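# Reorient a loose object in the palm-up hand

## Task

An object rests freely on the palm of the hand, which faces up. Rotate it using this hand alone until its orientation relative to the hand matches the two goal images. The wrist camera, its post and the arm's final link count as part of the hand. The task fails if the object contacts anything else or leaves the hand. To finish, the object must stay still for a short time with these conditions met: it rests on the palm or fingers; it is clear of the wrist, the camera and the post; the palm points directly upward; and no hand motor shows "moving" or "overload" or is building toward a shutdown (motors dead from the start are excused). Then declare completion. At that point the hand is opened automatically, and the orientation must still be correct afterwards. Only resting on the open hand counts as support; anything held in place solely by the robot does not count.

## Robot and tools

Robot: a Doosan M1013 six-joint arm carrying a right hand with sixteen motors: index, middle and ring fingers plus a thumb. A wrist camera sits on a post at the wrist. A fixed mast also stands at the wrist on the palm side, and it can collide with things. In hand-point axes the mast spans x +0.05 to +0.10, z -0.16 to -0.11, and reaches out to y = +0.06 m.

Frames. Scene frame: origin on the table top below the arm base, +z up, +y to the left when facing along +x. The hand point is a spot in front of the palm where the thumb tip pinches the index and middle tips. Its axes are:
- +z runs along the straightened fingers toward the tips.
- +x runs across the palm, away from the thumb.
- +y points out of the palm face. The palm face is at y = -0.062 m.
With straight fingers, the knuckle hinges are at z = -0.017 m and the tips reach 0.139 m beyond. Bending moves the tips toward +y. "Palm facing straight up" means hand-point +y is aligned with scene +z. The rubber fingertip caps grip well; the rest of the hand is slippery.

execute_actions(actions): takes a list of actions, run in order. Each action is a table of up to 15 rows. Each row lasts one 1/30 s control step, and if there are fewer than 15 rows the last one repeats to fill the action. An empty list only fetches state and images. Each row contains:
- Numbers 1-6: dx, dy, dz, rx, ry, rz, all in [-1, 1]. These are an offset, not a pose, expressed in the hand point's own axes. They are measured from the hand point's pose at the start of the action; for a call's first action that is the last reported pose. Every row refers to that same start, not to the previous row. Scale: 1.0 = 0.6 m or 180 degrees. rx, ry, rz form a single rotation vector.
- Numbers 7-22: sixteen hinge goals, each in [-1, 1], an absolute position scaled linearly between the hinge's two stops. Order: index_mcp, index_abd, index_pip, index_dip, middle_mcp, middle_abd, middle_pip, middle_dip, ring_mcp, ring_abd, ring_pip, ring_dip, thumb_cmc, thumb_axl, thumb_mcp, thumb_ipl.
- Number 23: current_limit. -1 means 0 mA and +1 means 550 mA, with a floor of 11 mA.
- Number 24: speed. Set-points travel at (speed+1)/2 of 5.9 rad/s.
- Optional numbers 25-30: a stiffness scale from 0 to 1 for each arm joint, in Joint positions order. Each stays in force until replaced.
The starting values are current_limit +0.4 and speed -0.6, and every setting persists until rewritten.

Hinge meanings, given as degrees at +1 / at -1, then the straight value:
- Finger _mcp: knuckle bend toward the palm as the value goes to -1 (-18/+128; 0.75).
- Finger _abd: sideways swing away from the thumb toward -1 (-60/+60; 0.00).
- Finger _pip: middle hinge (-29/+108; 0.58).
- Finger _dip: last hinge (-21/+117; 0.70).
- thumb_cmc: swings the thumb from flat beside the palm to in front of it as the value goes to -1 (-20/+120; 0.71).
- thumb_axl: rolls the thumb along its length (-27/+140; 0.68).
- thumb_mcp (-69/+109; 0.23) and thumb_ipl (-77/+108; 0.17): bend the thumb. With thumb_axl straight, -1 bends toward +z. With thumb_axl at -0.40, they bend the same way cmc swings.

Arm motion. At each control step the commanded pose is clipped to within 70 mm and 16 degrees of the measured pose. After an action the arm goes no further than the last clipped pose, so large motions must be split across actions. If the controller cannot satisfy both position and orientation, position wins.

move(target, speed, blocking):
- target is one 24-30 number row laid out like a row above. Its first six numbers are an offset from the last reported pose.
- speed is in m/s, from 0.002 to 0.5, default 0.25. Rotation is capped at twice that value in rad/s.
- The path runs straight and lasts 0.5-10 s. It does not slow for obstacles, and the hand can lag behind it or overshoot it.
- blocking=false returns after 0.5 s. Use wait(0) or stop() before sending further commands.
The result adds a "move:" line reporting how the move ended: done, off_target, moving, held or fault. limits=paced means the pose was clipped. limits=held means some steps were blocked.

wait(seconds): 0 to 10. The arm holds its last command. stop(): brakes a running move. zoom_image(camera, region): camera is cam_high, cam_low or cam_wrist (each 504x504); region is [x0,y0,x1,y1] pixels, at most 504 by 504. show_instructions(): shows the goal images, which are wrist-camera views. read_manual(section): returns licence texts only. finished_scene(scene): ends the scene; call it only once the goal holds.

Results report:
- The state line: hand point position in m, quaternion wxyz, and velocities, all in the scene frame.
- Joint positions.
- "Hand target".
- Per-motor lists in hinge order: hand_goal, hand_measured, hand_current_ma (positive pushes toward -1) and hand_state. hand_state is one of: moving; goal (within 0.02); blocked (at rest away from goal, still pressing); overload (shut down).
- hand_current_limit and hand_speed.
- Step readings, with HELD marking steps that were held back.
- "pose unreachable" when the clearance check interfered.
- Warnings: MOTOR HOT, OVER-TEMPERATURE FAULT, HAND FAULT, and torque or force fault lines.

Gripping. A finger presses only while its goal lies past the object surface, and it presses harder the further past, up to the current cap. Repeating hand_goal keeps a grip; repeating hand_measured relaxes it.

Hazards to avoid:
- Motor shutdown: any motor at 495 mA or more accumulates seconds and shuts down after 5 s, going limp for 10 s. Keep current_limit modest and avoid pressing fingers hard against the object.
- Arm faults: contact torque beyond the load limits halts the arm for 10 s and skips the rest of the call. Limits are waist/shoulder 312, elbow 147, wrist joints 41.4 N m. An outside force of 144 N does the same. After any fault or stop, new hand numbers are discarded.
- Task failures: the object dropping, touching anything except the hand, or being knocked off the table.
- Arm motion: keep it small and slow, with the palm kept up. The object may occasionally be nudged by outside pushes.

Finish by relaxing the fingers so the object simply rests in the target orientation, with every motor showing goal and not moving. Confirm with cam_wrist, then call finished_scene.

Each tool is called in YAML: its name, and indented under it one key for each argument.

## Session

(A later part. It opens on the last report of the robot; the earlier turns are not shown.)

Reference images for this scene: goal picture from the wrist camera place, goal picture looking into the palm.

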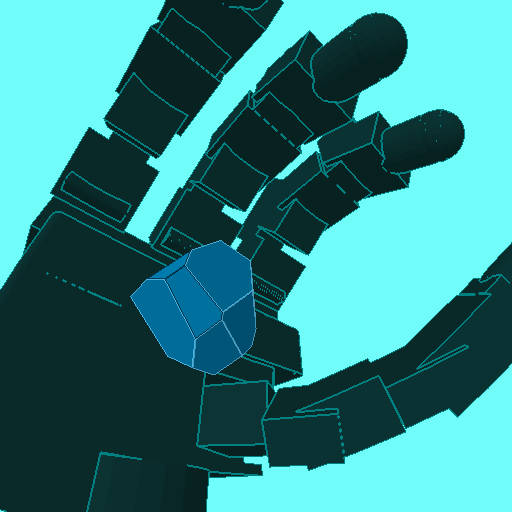

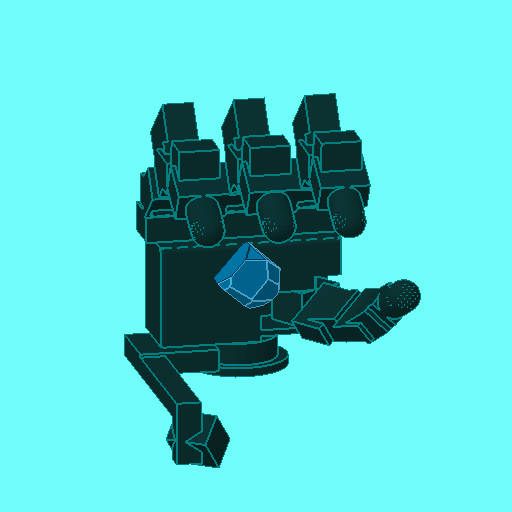

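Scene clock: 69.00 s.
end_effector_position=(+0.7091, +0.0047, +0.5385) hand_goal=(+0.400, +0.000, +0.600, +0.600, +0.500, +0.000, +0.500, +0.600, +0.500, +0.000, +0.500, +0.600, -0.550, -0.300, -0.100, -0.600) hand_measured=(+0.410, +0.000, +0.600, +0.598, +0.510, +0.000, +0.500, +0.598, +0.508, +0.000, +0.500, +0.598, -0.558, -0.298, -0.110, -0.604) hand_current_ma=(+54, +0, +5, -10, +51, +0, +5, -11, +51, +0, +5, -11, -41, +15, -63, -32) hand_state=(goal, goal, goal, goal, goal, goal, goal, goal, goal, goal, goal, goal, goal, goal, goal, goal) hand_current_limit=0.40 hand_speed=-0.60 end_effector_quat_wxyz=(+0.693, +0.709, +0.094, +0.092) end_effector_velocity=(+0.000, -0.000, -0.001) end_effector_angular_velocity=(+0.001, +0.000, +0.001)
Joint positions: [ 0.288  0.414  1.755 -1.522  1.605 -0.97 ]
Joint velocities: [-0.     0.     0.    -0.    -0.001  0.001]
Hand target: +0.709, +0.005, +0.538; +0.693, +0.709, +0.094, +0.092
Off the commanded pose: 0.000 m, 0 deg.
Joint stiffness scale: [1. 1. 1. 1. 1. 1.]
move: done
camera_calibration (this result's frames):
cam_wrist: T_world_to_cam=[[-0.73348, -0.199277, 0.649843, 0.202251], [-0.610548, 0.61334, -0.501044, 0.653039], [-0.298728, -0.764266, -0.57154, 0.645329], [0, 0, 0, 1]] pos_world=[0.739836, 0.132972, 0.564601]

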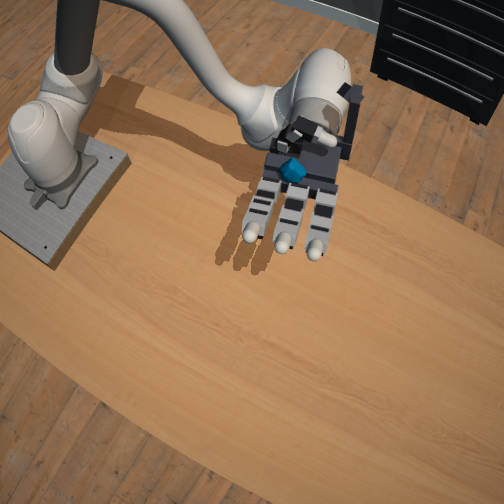

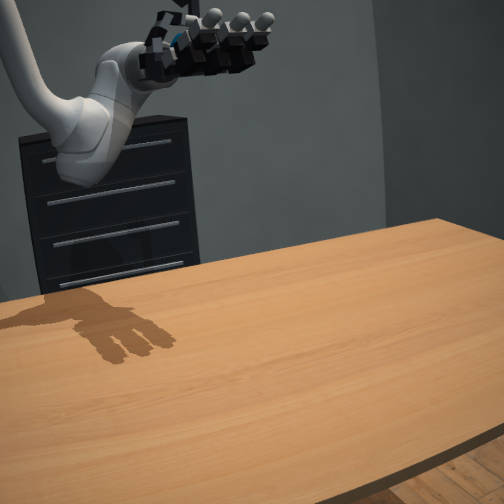

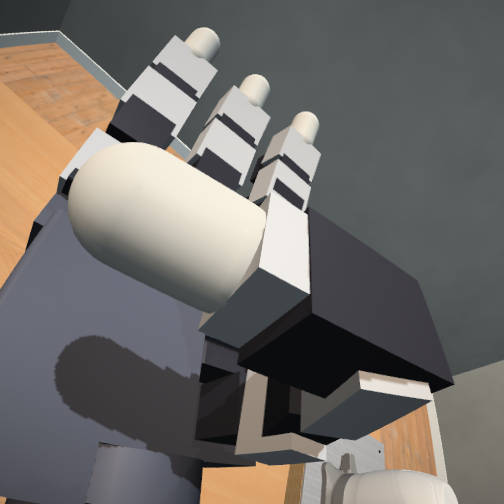

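move:
  target: [0,0,0,0,0,0,0.7,0,0.6,0.6,0.5,0,0.5,0.6,0.5,0,0.5,0.6,-0.55,1.0,0.1,-0.6,0.4,-0.6]

move:
  target: [0,0,0,0,0,0,0.7,0,0.6,0.6,0.5,0,0.5,0.6,0.5,0,0.5,0.6,-0.55,1.0,-0.3,-1,0.4,-0.6]

zoom_image:
  camera: "cam_high"
  region: [220,90,360,230]

move:
  target: [0,0,0,0,0,0,0.7,0,0.6,0.6,0.5,0,0.5,0.6,0.5,0,0.5,0.6,-0.55,0.4,-0.3,-1,0.4,-0.85]

zoom_image:
  camera: "cam_high"
  region: [220,90,360,230]

Scene clock: 93.13 s.
end_effector_position=(+0.7091, +0.0047, +0.5385) hand_goal=(+0.700, +0.000, +0.600, +0.600, +0.500, +0.000, +0.500, +0.600, +0.500, +0.000, +0.500, +0.600, -0.550, +1.000, +0.100, -0.600) hand_measured=(+0.710, +0.000, +0.602, +0.598, +0.510, +0.000, +0.500, +0.598, +0.508, +0.000, +0.500, +0.598, -0.550, +0.998, +0.094, -0.604) hand_current_ma=(+57, +0, +5, -10, +51, +0, +5, -11, +51, +0, +5, -11, -2, -14, -47, -32) hand_state=(goal, goal, goal, goal, goal, goal, goal, goal, goal, goal, goal, goal, goal, goal, goal, goal) hand_current_limit=0.40 hand_speed=-0.60 end_effector_quat_wxyz=(+0.693, +0.709, +0.094, +0.092) end_effector_velocity=(+0.000, -0.000, +0.000) end_effector_angular_velocity=(+0.000, -0.001, -0.000)
Joint positions: [ 0.288  0.414  1.755 -1.522  1.605 -0.97 ]
Joint velocities: [-0.  0. -0.  0.  0.  0.]
Hand target: +0.709, +0.005, +0.538; +0.693, +0.709, +0.094, +0.092
Off the commanded pose: 0.000 m, 0 deg.
Joint stiffness scale: [1. 1. 1. 1. 1. 1.]
move: done
camera_calibration (this result's frames):
cam_wrist: T_world_to_cam=[[-0.733479, -0.199277, 0.649844, 0.20225], [-0.610548, 0.61334, -0.501044, 0.653039], [-0.298729, -0.764266, -0.57154, 0.645329], [0, 0, 0, 1]] pos_world=[0.739836, 0.132972, 0.564601]

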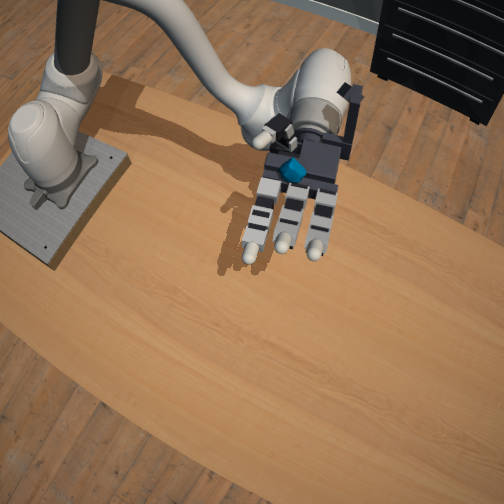

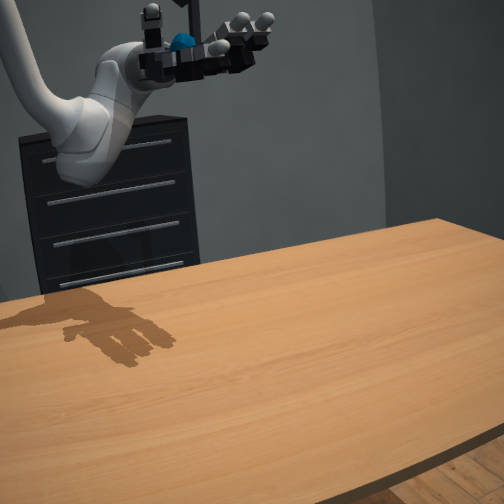

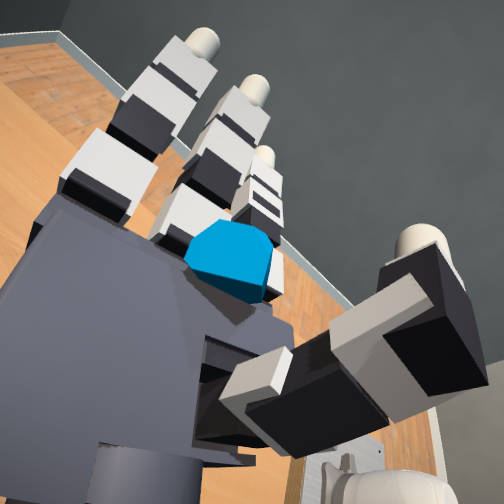

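Scene clock: 93.87 s.
end_effector_position=(+0.7091, +0.0047, +0.5385) hand_goal=(+0.700, +0.000, +0.600, +0.600, +0.500, +0.000, +0.500, +0.600, +0.500, +0.000, +0.500, +0.600, -0.550, +1.000, -0.300, -1.000) hand_measured=(+0.710, +0.000, +0.602, +0.598, +0.510, +0.000, +0.500, +0.598, +0.508, +0.000, +0.500, +0.598, -0.550, +0.998, -0.284, -0.968) hand_current_ma=(+57, +0, +5, -10, +51, +0, +5, -11, +51, +0, +5, -11, -4, -13, +117, +215) hand_state=(goal, goal, goal, goal, goal, goal, goal, goal, goal, goal, goal, goal, goal, goal, goal, blocked) hand_current_limit=0.40 hand_speed=-0.60 end_effector_quat_wxyz=(+0.693, +0.709, +0.094, +0.092) end_effector_velocity=(-0.000, -0.000, +0.000) end_effector_angular_velocity=(-0.000, +0.001, +0.000)
Joint positions: [ 0.288  0.414  1.755 -1.522  1.605 -0.97 ]
Joint velocities: [ 0.    -0.001  0.    -0.    -0.    -0.002]
Hand target: +0.709, +0.005, +0.538; +0.693, +0.709, +0.094, +0.092
Off the commanded pose: 0.000 m, 0 deg.
Joint stiffness scale: [1. 1. 1. 1. 1. 1.]
move: done
camera_calibration (this result's frames):
cam_wrist: T_world_to_cam=[[-0.73348, -0.199277, 0.649843, 0.202251], [-0.610548, 0.61334, -0.501044, 0.653039], [-0.298728, -0.764266, -0.571541, 0.645329], [0, 0, 0, 1]] pos_world=[0.739836, 0.132972, 0.564601]

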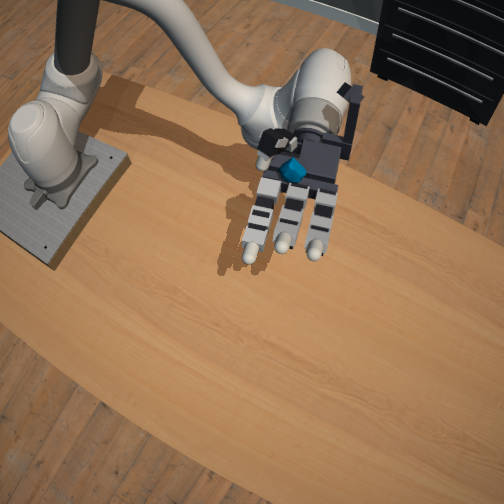

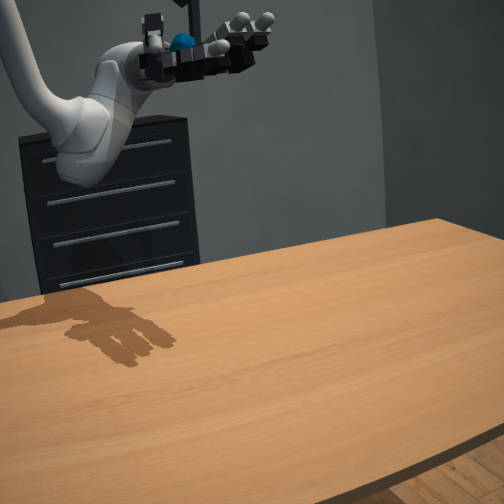

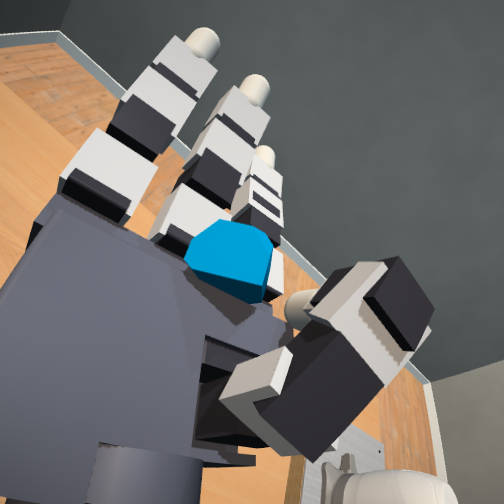

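Region (220, 90, 360, 230) of cam_high's 504x504 image, scaled by 3.600, with more detail than that image has.

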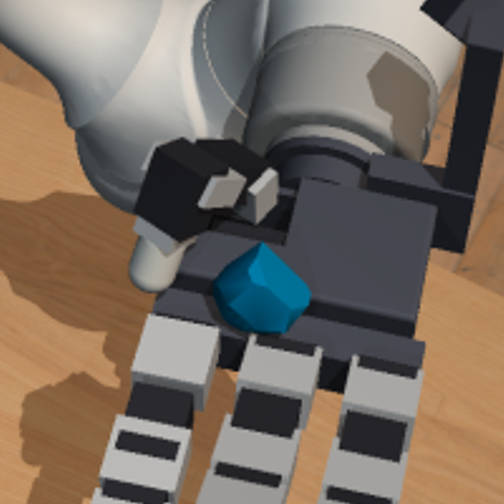

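Scene clock: 96.07 s.
end_effector_position=(+0.7091, +0.0047, +0.5385) hand_goal=(+0.700, +0.000, +0.600, +0.600, +0.500, +0.000, +0.500, +0.600, +0.500, +0.000, +0.500, +0.600, -0.550, +0.400, -0.300, -1.000) hand_measured=(+0.710, +0.000, +0.602, +0.598, +0.510, +0.000, +0.500, +0.598, +0.508, +0.000, +0.500, +0.598, -0.546, +0.440, -0.292, -0.988) hand_current_ma=(+57, +0, +5, -10, +51, +0, +5, -11, +51, +0, +5, -11, +24, +248, +58, +89) hand_state=(goal, goal, goal, goal, goal, goal, goal, goal, goal, goal, goal, goal, goal, blocked, goal, goal) hand_current_limit=0.40 hand_speed=-0.85 end_effector_quat_wxyz=(+0.693, +0.709, +0.094, +0.092) end_effector_velocity=(+0.000, +0.000, -0.000) end_effector_angular_velocity=(-0.000, -0.000, +0.000)
Joint positions: [ 0.288  0.414  1.755 -1.522  1.605 -0.97 ]
Joint velocities: [ 0.  0.  0. -0. -0.  0.]
Hand target: +0.709, +0.005, +0.538; +0.693, +0.709, +0.094, +0.092
Off the commanded pose: 0.000 m, 0 deg.
Joint stiffness scale: [1. 1. 1. 1. 1. 1.]
move: done
camera_calibration (this result's frames):
cam_wrist: T_world_to_cam=[[-0.73348, -0.199277, 0.649843, 0.202251], [-0.610548, 0.61334, -0.501044, 0.653039], [-0.298728, -0.764266, -0.57154, 0.645329], [0, 0, 0, 1]] pos_world=[0.739836, 0.132972, 0.564601]

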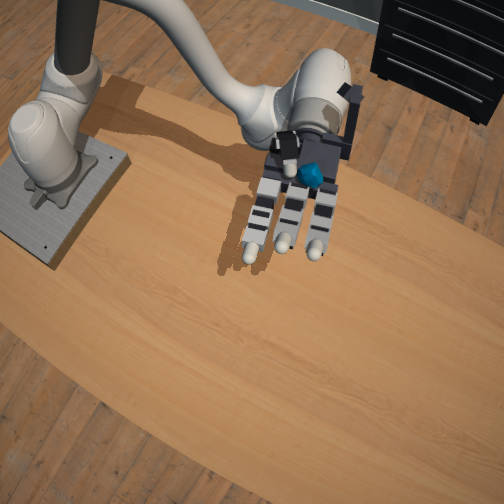

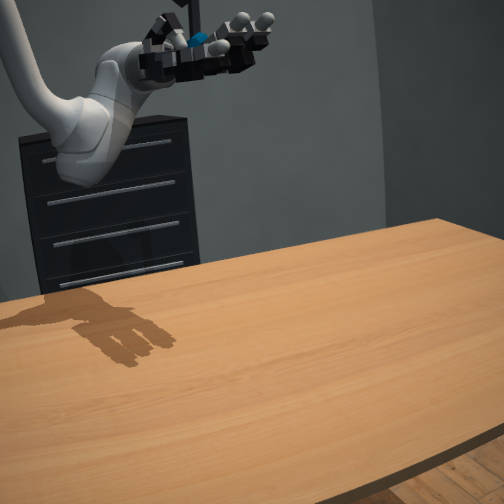

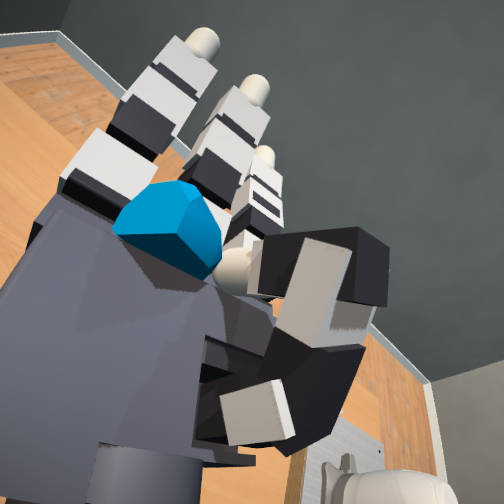

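Region (220, 90, 360, 230) of cam_high's 504x504 image, scaled by 3.600, with more detail than that image has.

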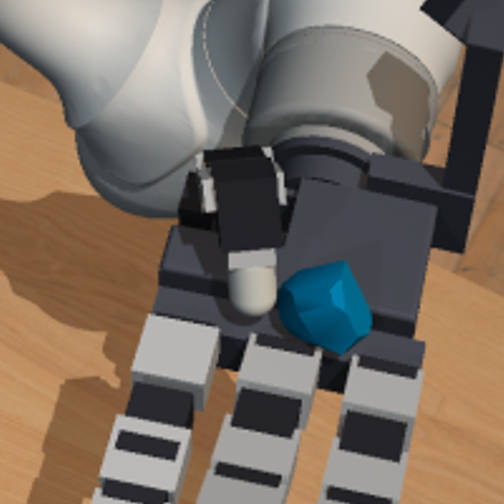

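move:
  target: [0,0,0,0,0,0,0.7,0,0.6,0.6,-0.7,0,0.6,0.6,-0.7,0,0.6,0.6,-0.55,0.9,-0.2,-1,0.4,-0.75]

move:
  target: [0,0,0,0,0,0,0.7,0,0.6,0.6,0.5,0,0.6,0.6,0.5,0,0.6,0.6,-0.55,0.9,-0.2,-1,0.4,-0.6]

zoom_image:
  camera: "cam_high"
  region: [220,90,360,230]

Scene clock: 104.33 s.
end_effector_position=(+0.7091, +0.0047, +0.5385) hand_goal=(+0.700, +0.000, +0.600, +0.600, -0.700, +0.000, +0.600, +0.600, -0.700, +0.000, +0.600, +0.600, -0.550, +0.900, -0.200, -1.000) hand_measured=(+0.710, +0.000, +0.602, +0.598, -0.688, +0.000, +0.600, +0.598, -0.700, +0.000, +0.600, +0.598, -0.548, +0.898, -0.208, -0.998) hand_current_ma=(+57, +0, +5, -10, +70, +0, +2, -11, +3, +0, +2, -11, +10, -13, -61, +8) hand_state=(goal, goal, goal, goal, goal, goal, goal, goal, goal, goal, goal, goal, goal, goal, goal, goal) hand_current_limit=0.40 hand_speed=-0.75 end_effector_quat_wxyz=(+0.693, +0.709, +0.094, +0.092) end_effector_velocity=(+0.000, +0.000, -0.000) end_effector_angular_velocity=(+0.000, -0.000, +0.000)
Joint positions: [ 0.288  0.414  1.755 -1.522  1.605 -0.97 ]
Joint velocities: [ 0.  0. -0. -0. -0.  0.]
Hand target: +0.709, +0.005, +0.538; +0.693, +0.709, +0.094, +0.092
Off the commanded pose: 0.000 m, 0 deg.
Joint stiffness scale: [1. 1. 1. 1. 1. 1.]
move: done
camera_calibration (this result's frames):
cam_wrist: T_world_to_cam=[[-0.73348, -0.199277, 0.649844, 0.20225], [-0.610548, 0.61334, -0.501044, 0.653039], [-0.298729, -0.764266, -0.57154, 0.645329], [0, 0, 0, 1]] pos_world=[0.739836, 0.132972, 0.564601]

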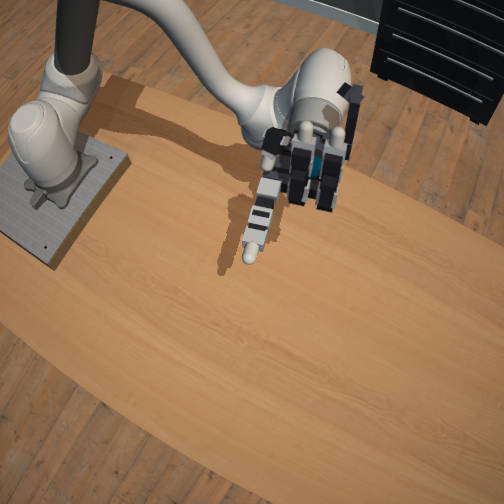

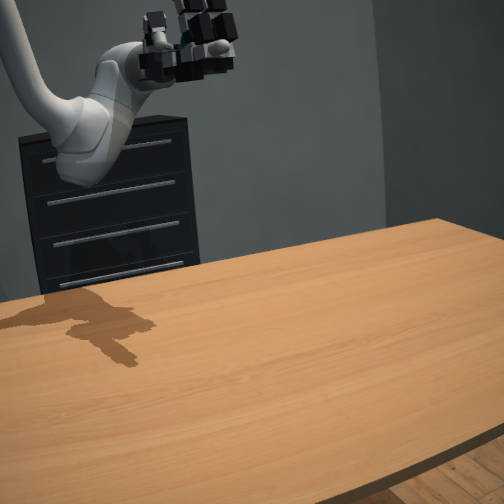

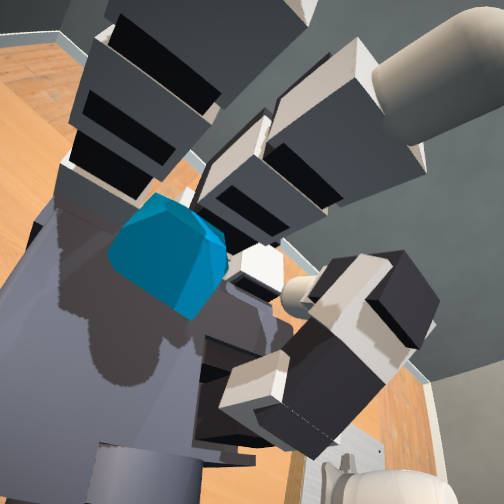

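Scene clock: 105.90 s.
end_effector_position=(+0.7091, +0.0047, +0.5385) hand_goal=(+0.700, +0.000, +0.600, +0.600, +0.500, +0.000, +0.600, +0.600, +0.500, +0.000, +0.600, +0.600, -0.550, +0.900, -0.200, -1.000) hand_measured=(+0.710, +0.000, +0.602, +0.598, +0.510, +0.000, +0.600, +0.598, +0.510, +0.000, +0.600, +0.598, -0.548, +0.898, -0.208, -0.998) hand_current_ma=(+57, +0, +5, -10, +53, +0, +4, -10, +53, +0, +4, -10, +10, -13, -61, +8) hand_state=(goal, goal, goal, goal, goal, goal, goal, goal, goal, goal, goal, goal, goal, goal, goal, goal) hand_current_limit=0.40 hand_speed=-0.60 end_effector_quat_wxyz=(+0.693, +0.709, +0.094, +0.092) end_effector_velocity=(-0.000, +0.000, -0.000) end_effector_angular_velocity=(-0.001, +0.001, -0.001)
Joint positions: [ 0.288  0.414  1.755 -1.522  1.605 -0.97 ]
Joint velocities: [ 0.     0.     0.     0.     0.001 -0.   ]
Hand target: +0.709, +0.005, +0.538; +0.693, +0.709, +0.094, +0.092
Off the commanded pose: 0.000 m, 0 deg.
Joint stiffness scale: [1. 1. 1. 1. 1. 1.]
move: done
camera_calibration (this result's frames):
cam_wrist: T_world_to_cam=[[-0.73348, -0.199277, 0.649843, 0.202251], [-0.610548, 0.61334, -0.501044, 0.653039], [-0.298729, -0.764266, -0.57154, 0.645329], [0, 0, 0, 1]] pos_world=[0.739836, 0.132972, 0.564601]

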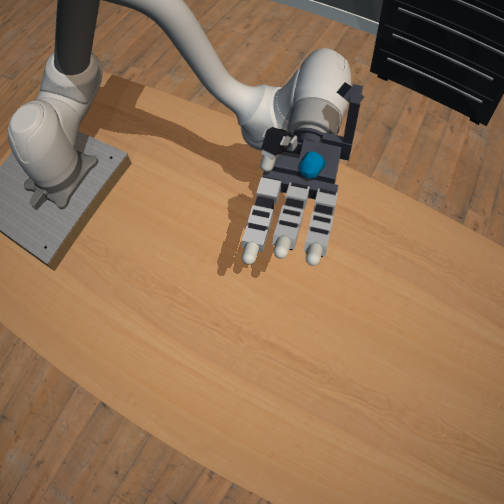

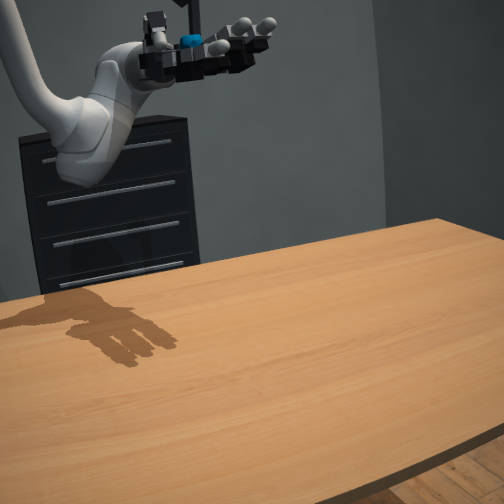

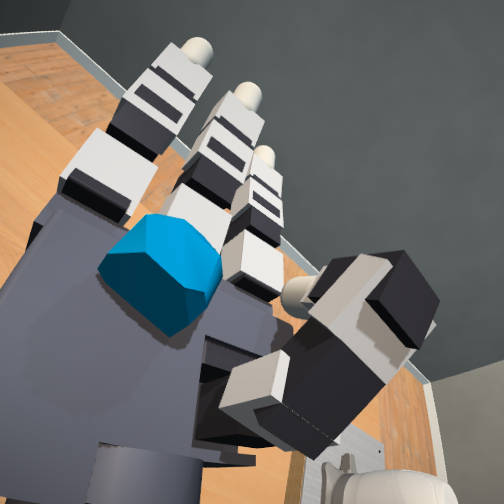

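Region (220, 90, 360, 230) of cam_high's 504x504 image, scaled by 3.600, with more detail than that image has.

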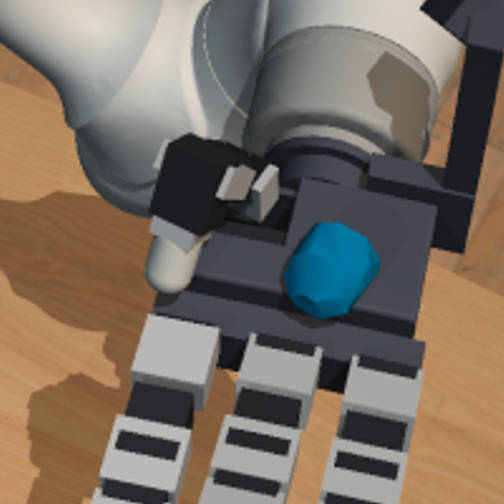

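move:
  target: [0,0,0,0,0,0,0.7,0,0.6,0.6,0.3,0,0.6,0.6,0.3,0,0.6,0.6,-0.25,0.3,-0.45,-1,0.4,-0.7]

zoom_image:
  camera: "cam_high"
  region: [220,90,360,230]

move:
  target: [0,0,0,0,0,0,0.7,0,0.6,0.6,0.3,0,0.6,0.6,0.3,0,0.6,0.6,-0.25,-0.3,-0.6,-1,0.4,-0.85]

zoom_image:
  camera: "cam_high"
  region: [220,90,360,230]

Scene clock: 118.50 s.
end_effector_position=(+0.7091, +0.0047, +0.5385) hand_goal=(+0.700, +0.000, +0.600, +0.600, +0.300, +0.000, +0.600, +0.600, +0.300, +0.000, +0.600, +0.600, -0.250, +0.300, -0.450, -1.000) hand_measured=(+0.710, +0.000, +0.602, +0.598, +0.324, +0.000, +0.600, +0.598, +0.324, +0.000, +0.600, +0.598, -0.236, +0.338, -0.372, -0.964) hand_current_ma=(+57, +0, +5, -10, +133, +0, +4, -10, +133, +0, +5, -10, +70, +236, +385, +242) hand_state=(goal, goal, goal, goal, blocked, goal, goal, goal, blocked, goal, goal, goal, goal, blocked, blocked, blocked) hand_current_limit=0.40 hand_speed=-0.70 end_effector_quat_wxyz=(+0.693, +0.709, +0.094, +0.092) end_effector_velocity=(-0.000, -0.000, +0.001) end_effector_angular_velocity=(+0.000, -0.001, -0.000)
Joint positions: [ 0.288  0.414  1.755 -1.522  1.605 -0.97 ]
Joint velocities: [ 0.    -0.001  0.    -0.     0.     0.   ]
Hand target: +0.709, +0.005, +0.538; +0.693, +0.709, +0.094, +0.092
Off the commanded pose: 0.000 m, 0 deg.
Joint stiffness scale: [1. 1. 1. 1. 1. 1.]
move: done
camera_calibration (this result's frames):
cam_wrist: T_world_to_cam=[[-0.73348, -0.199277, 0.649843, 0.202251], [-0.610548, 0.61334, -0.501044, 0.653038], [-0.298728, -0.764266, -0.571541, 0.645329], [0, 0, 0, 1]] pos_world=[0.739836, 0.132972, 0.564601]

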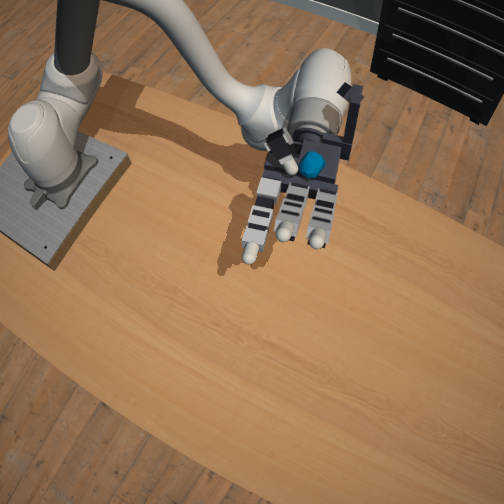

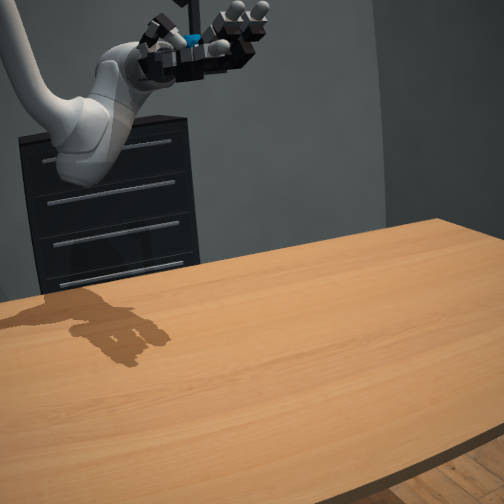

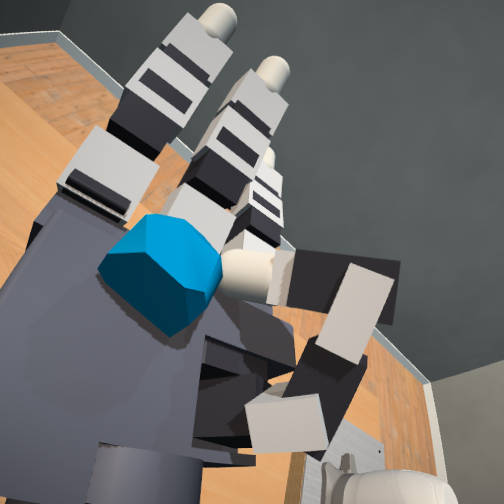

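Region (220, 90, 360, 230) of cam_high's 504x504 image, scaled by 3.600, with more detail than that image has.

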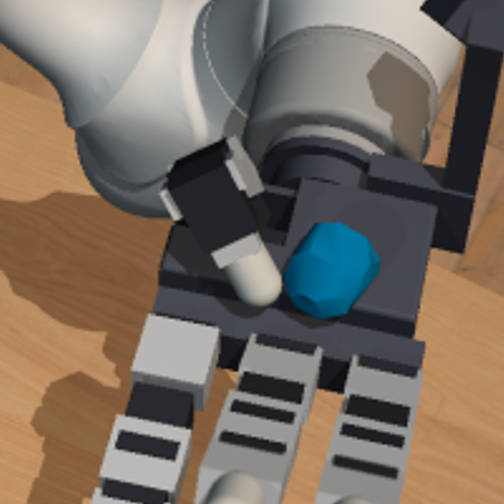

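Scene clock: 120.70 s.
end_effector_position=(+0.7091, +0.0047, +0.5385) hand_goal=(+0.700, +0.000, +0.600, +0.600, +0.300, +0.000, +0.600, +0.600, +0.300, +0.000, +0.600, +0.600, -0.250, -0.300, -0.600, -1.000) hand_measured=(+0.710, +0.000, +0.602, +0.598, +0.324, +0.000, +0.600, +0.598, +0.324, +0.000, +0.600, +0.598, -0.224, -0.268, -0.482, -0.970) hand_current_ma=(+57, +0, +5, -10, +133, +0, +4, -10, +133, +0, +5, -10, +137, +198, +385, +204) hand_state=(goal, goal, goal, goal, blocked, goal, goal, goal, blocked, goal, goal, goal, blocked, blocked, blocked, blocked) hand_current_limit=0.40 hand_speed=-0.85 end_effector_quat_wxyz=(+0.693, +0.709, +0.094, +0.092) end_effector_velocity=(+0.000, +0.000, -0.001) end_effector_angular_velocity=(-0.001, +0.002, +0.000)
Joint positions: [ 0.288  0.414  1.755 -1.522  1.605 -0.97 ]
Joint velocities: [ 0.     0.     0.001 -0.     0.    -0.001]
Hand target: +0.709, +0.005, +0.538; +0.693, +0.709, +0.094, +0.092
Off the commanded pose: 0.000 m, 0 deg.
Joint stiffness scale: [1. 1. 1. 1. 1. 1.]
move: done
camera_calibration (this result's frames):
cam_wrist: T_world_to_cam=[[-0.733479, -0.199277, 0.649844, 0.20225], [-0.610548, 0.61334, -0.501044, 0.653039], [-0.298729, -0.764266, -0.57154, 0.645329], [0, 0, 0, 1]] pos_world=[0.739836, 0.132972, 0.564601]

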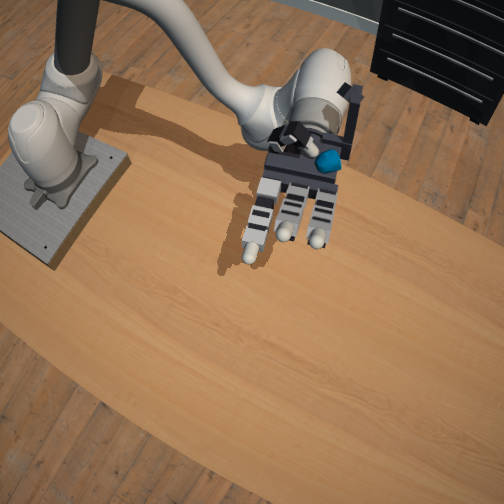

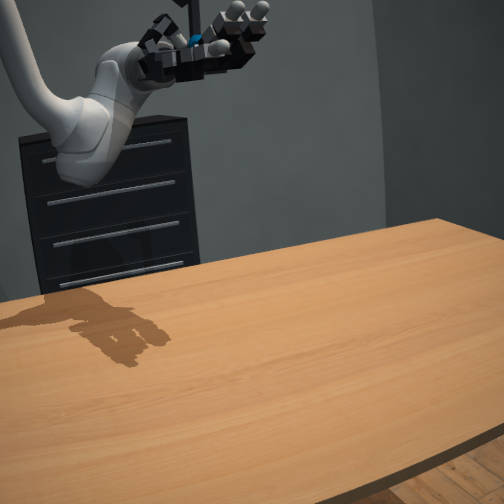

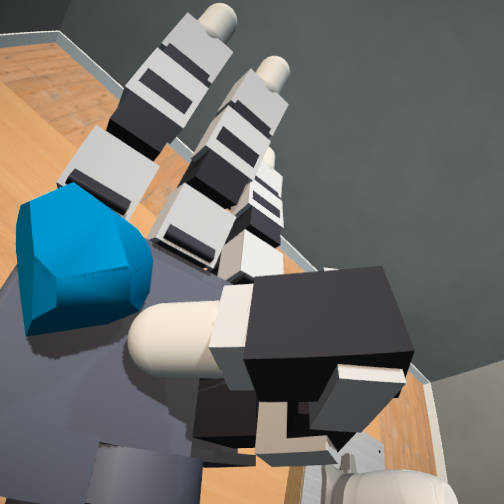

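Region (220, 90, 360, 230) of cam_high's 504x504 image, scaled by 3.600, with more detail than that image has.

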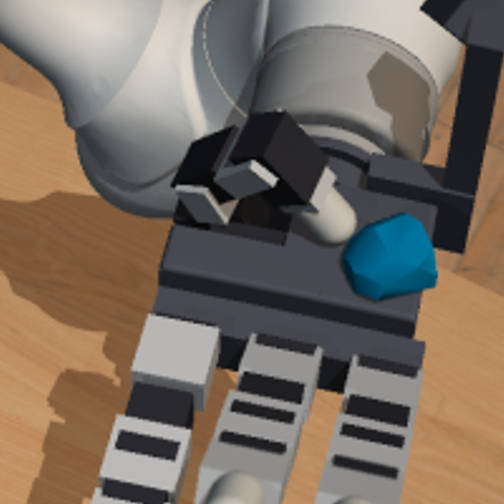

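move:
  target: [0,0,0,0,0,0.09,-0.9,0,0.6,0.6,0.3,0,0.6,0.6,0.3,0,0.6,0.6,-0.25,-0.27,-0.5,-0.98,0.4,-0.6]
  speed: 0.08

zoom_image:
  camera: "cam_high"
  region: [220,90,360,230]

Scene clock: 130.17 s.
end_effector_position=(+0.7074, +0.0055, +0.5377) hand_goal=(-0.900, +0.000, +0.600, +0.600, +0.300, +0.000, +0.600, +0.600, +0.300, +0.000, +0.600, +0.600, -0.250, -0.270, -0.500, -0.980) hand_measured=(-0.894, +0.002, +0.602, +0.598, +0.324, +0.000, +0.600, +0.598, +0.322, +0.000, +0.600, +0.598, -0.224, -0.264, -0.480, -0.968) hand_current_ma=(+34, +10, +6, -10, +132, +0, +4, -10, +131, +0, +5, -10, +137, +31, +141, +78) hand_state=(goal, goal, goal, goal, blocked, goal, goal, goal, blocked, goal, goal, goal, blocked, goal, blocked, goal) hand_current_limit=0.40 hand_speed=-0.60 end_effector_quat_wxyz=(+0.673, +0.716, -0.004, +0.186) end_effector_velocity=(-0.000, +0.000, +0.000) end_effector_angular_velocity=(+0.003, -0.013, -0.002)
Joint positions: [ 0.288  0.434  1.705 -1.522  1.605 -0.724]
Joint velocities: [-0.     0.001 -0.003  0.     0.002  0.011]
Hand target: +0.709, +0.005, +0.538; +0.673, +0.715, -0.007, +0.188
Off the commanded pose: 0.002 m, 0 deg.
Joint stiffness scale: [1. 1. 1. 1. 1. 1.]
move: done
camera_calibration (this result's frames):
cam_wrist: T_world_to_cam=[[-0.877915, -0.23386, 0.417822, 0.42879], [-0.459417, 0.657284, -0.597423, 0.595802], [-0.134915, -0.716441, -0.684478, 0.589575], [0, 0, 0, 1]] pos_world=[0.729705, 0.131061, 0.580339]

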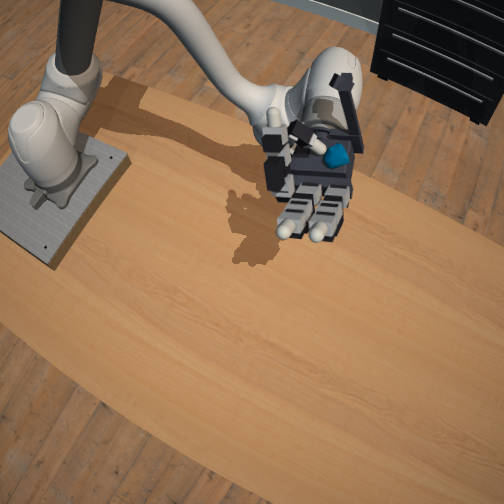

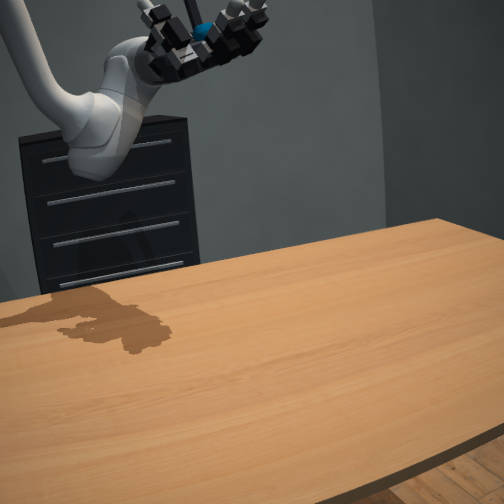

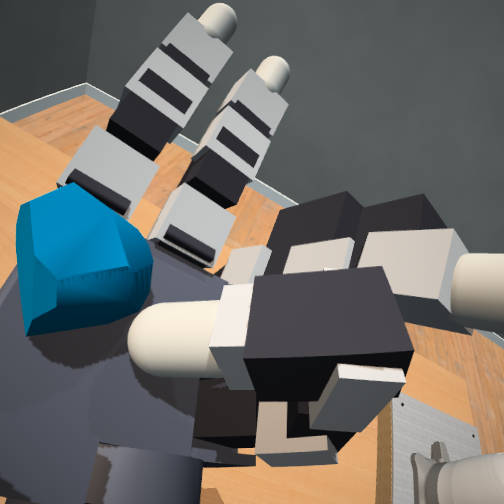

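Region (220, 90, 360, 230) of cam_high's 504x504 image, scaled by 3.600, with more detail than that image has.

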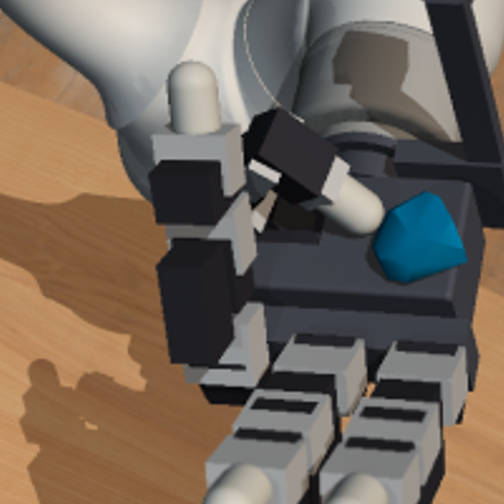

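move:
  target: [0,0,0,0,0,0.05,-0.9,0,0.6,0.6,-0.4,0,0.6,0.6,0.3,0,0.6,0.6,-0.25,-0.27,-0.5,-0.98,0.4,-0.6]
  speed: 0.05

Scene clock: 135.77 s.
end_effector_position=(+0.7058, +0.0057, +0.5371) hand_goal=(-0.900, +0.000, +0.600, +0.600, -0.400, +0.000, +0.600, +0.600, +0.300, +0.000, +0.600, +0.600, -0.250, -0.270, -0.500, -0.980) hand_measured=(-0.894, +0.002, +0.602, +0.598, -0.392, +0.000, +0.600, +0.598, +0.322, +0.000, +0.600, +0.598, -0.224, -0.264, -0.480, -0.968) hand_current_ma=(+34, +12, +6, -10, +40, +0, +5, -10, +125, +0, +5, -10, +137, +31, +141, +78) hand_state=(goal, goal, goal, goal, goal, goal, goal, goal, blocked, goal, goal, goal, blocked, goal, blocked, goal) hand_current_limit=0.40 hand_speed=-0.60 end_effector_quat_wxyz=(+0.656, +0.714, -0.058, +0.236) end_effector_velocity=(-0.000, +0.000, -0.000) end_effector_angular_velocity=(+0.003, -0.012, -0.000)
Joint positions: [ 0.288  0.441  1.679 -1.522  1.605 -0.593]
Joint velocities: [ 0.     0.    -0.002 -0.     0.     0.011]
Hand target: +0.707, +0.005, +0.538; +0.656, +0.713, -0.061, +0.238
Off the commanded pose: 0.002 m, 0 deg.
Joint stiffness scale: [1. 1. 1. 1. 1. 1.]
move: done
camera_calibration (this result's frames):
cam_wrist: T_world_to_cam=[[-0.929298, -0.244774, 0.276569, 0.53992], [-0.367696, 0.68354, -0.630533, 0.547517], [-0.0347083, -0.687647, -0.725215, 0.540113], [0, 0, 0, 1]] pos_world=[0.721813, 0.129315, 0.587601]

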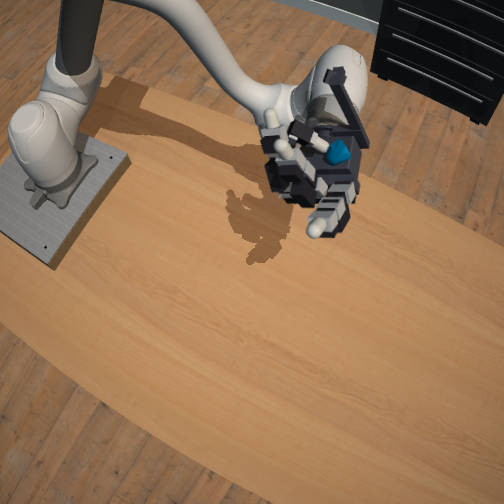

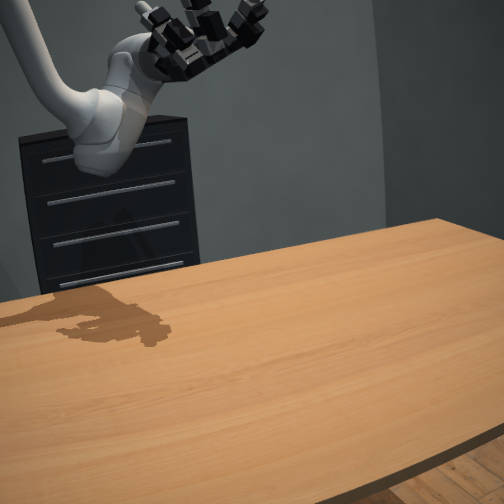

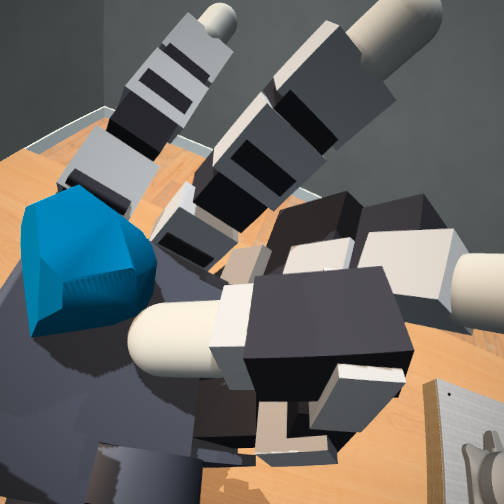

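Resting on the tip. Drag the tip toward the wrist.

move:
  target: [0,0,0,0,0,0,-0.9,0,0.6,0.6,-0.4,0,0.6,0.6,0.3,0,0.6,0.6,-0.25,-0.45,-0.47,-0.97,0.4,-0.92]

Scene clock: 139.93 s.
end_effector_position=(+0.7058, +0.0057, +0.5371) hand_goal=(-0.900, +0.000, +0.600, +0.600, -0.400, +0.000, +0.600, +0.600, +0.300, +0.000, +0.600, +0.600, -0.250, -0.450, -0.470, -0.970) hand_measured=(-0.902, +0.002, +0.602, +0.598, -0.392, +0.000, +0.600, +0.598, +0.322, +0.000, +0.600, +0.598, -0.238, -0.442, -0.470, -0.968) hand_current_ma=(-10, +12, +5, -10, +40, +0, +5, -10, +125, +0, +5, -10, +58, +44, -2, +12) hand_state=(goal, goal, goal, goal, goal, goal, goal, goal, blocked, goal, goal, goal, goal, goal, goal, goal) hand_current_limit=0.40 hand_speed=-0.92 end_effector_quat_wxyz=(+0.656, +0.714, -0.059, +0.237) end_effector_velocity=(+0.000, +0.000, +0.000) end_effector_angular_velocity=(+0.000, -0.000, +0.001)
Joint positions: [ 0.288  0.441  1.679 -1.522  1.605 -0.592]
Joint velocities: [ 0.    -0.    -0.    -0.    -0.001 -0.001]
Hand target: +0.706, +0.006, +0.537; +0.656, +0.714, -0.058, +0.236
Off the commanded pose: 0.000 m, 0 deg.
Joint stiffness scale: [1. 1. 1. 1. 1. 1.]
move: done
camera_calibration (this result's frames):
cam_wrist: T_world_to_cam=[[-0.929573, -0.244826, 0.275598, 0.54063], [-0.367065, 0.683719, -0.630707, 0.547147], [-0.0340185, -0.687451, -0.725434, 0.539728], [0, 0, 0, 1]] pos_world=[0.721755, 0.129302, 0.58763]

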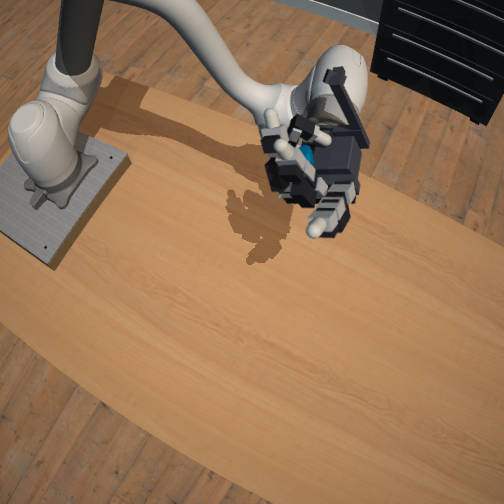

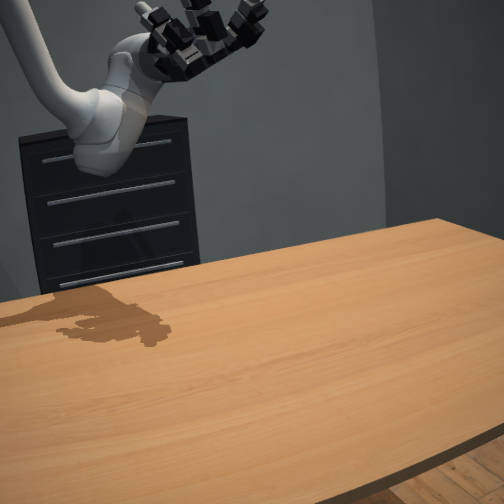

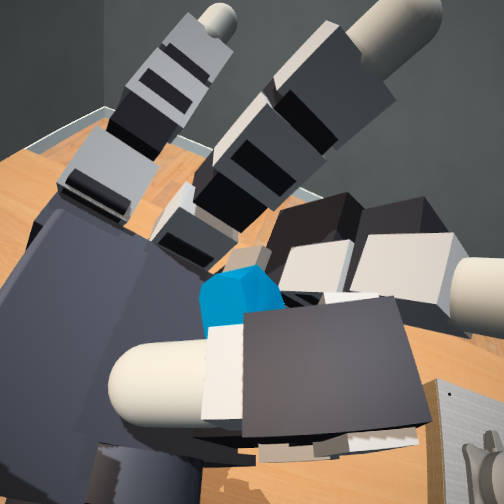

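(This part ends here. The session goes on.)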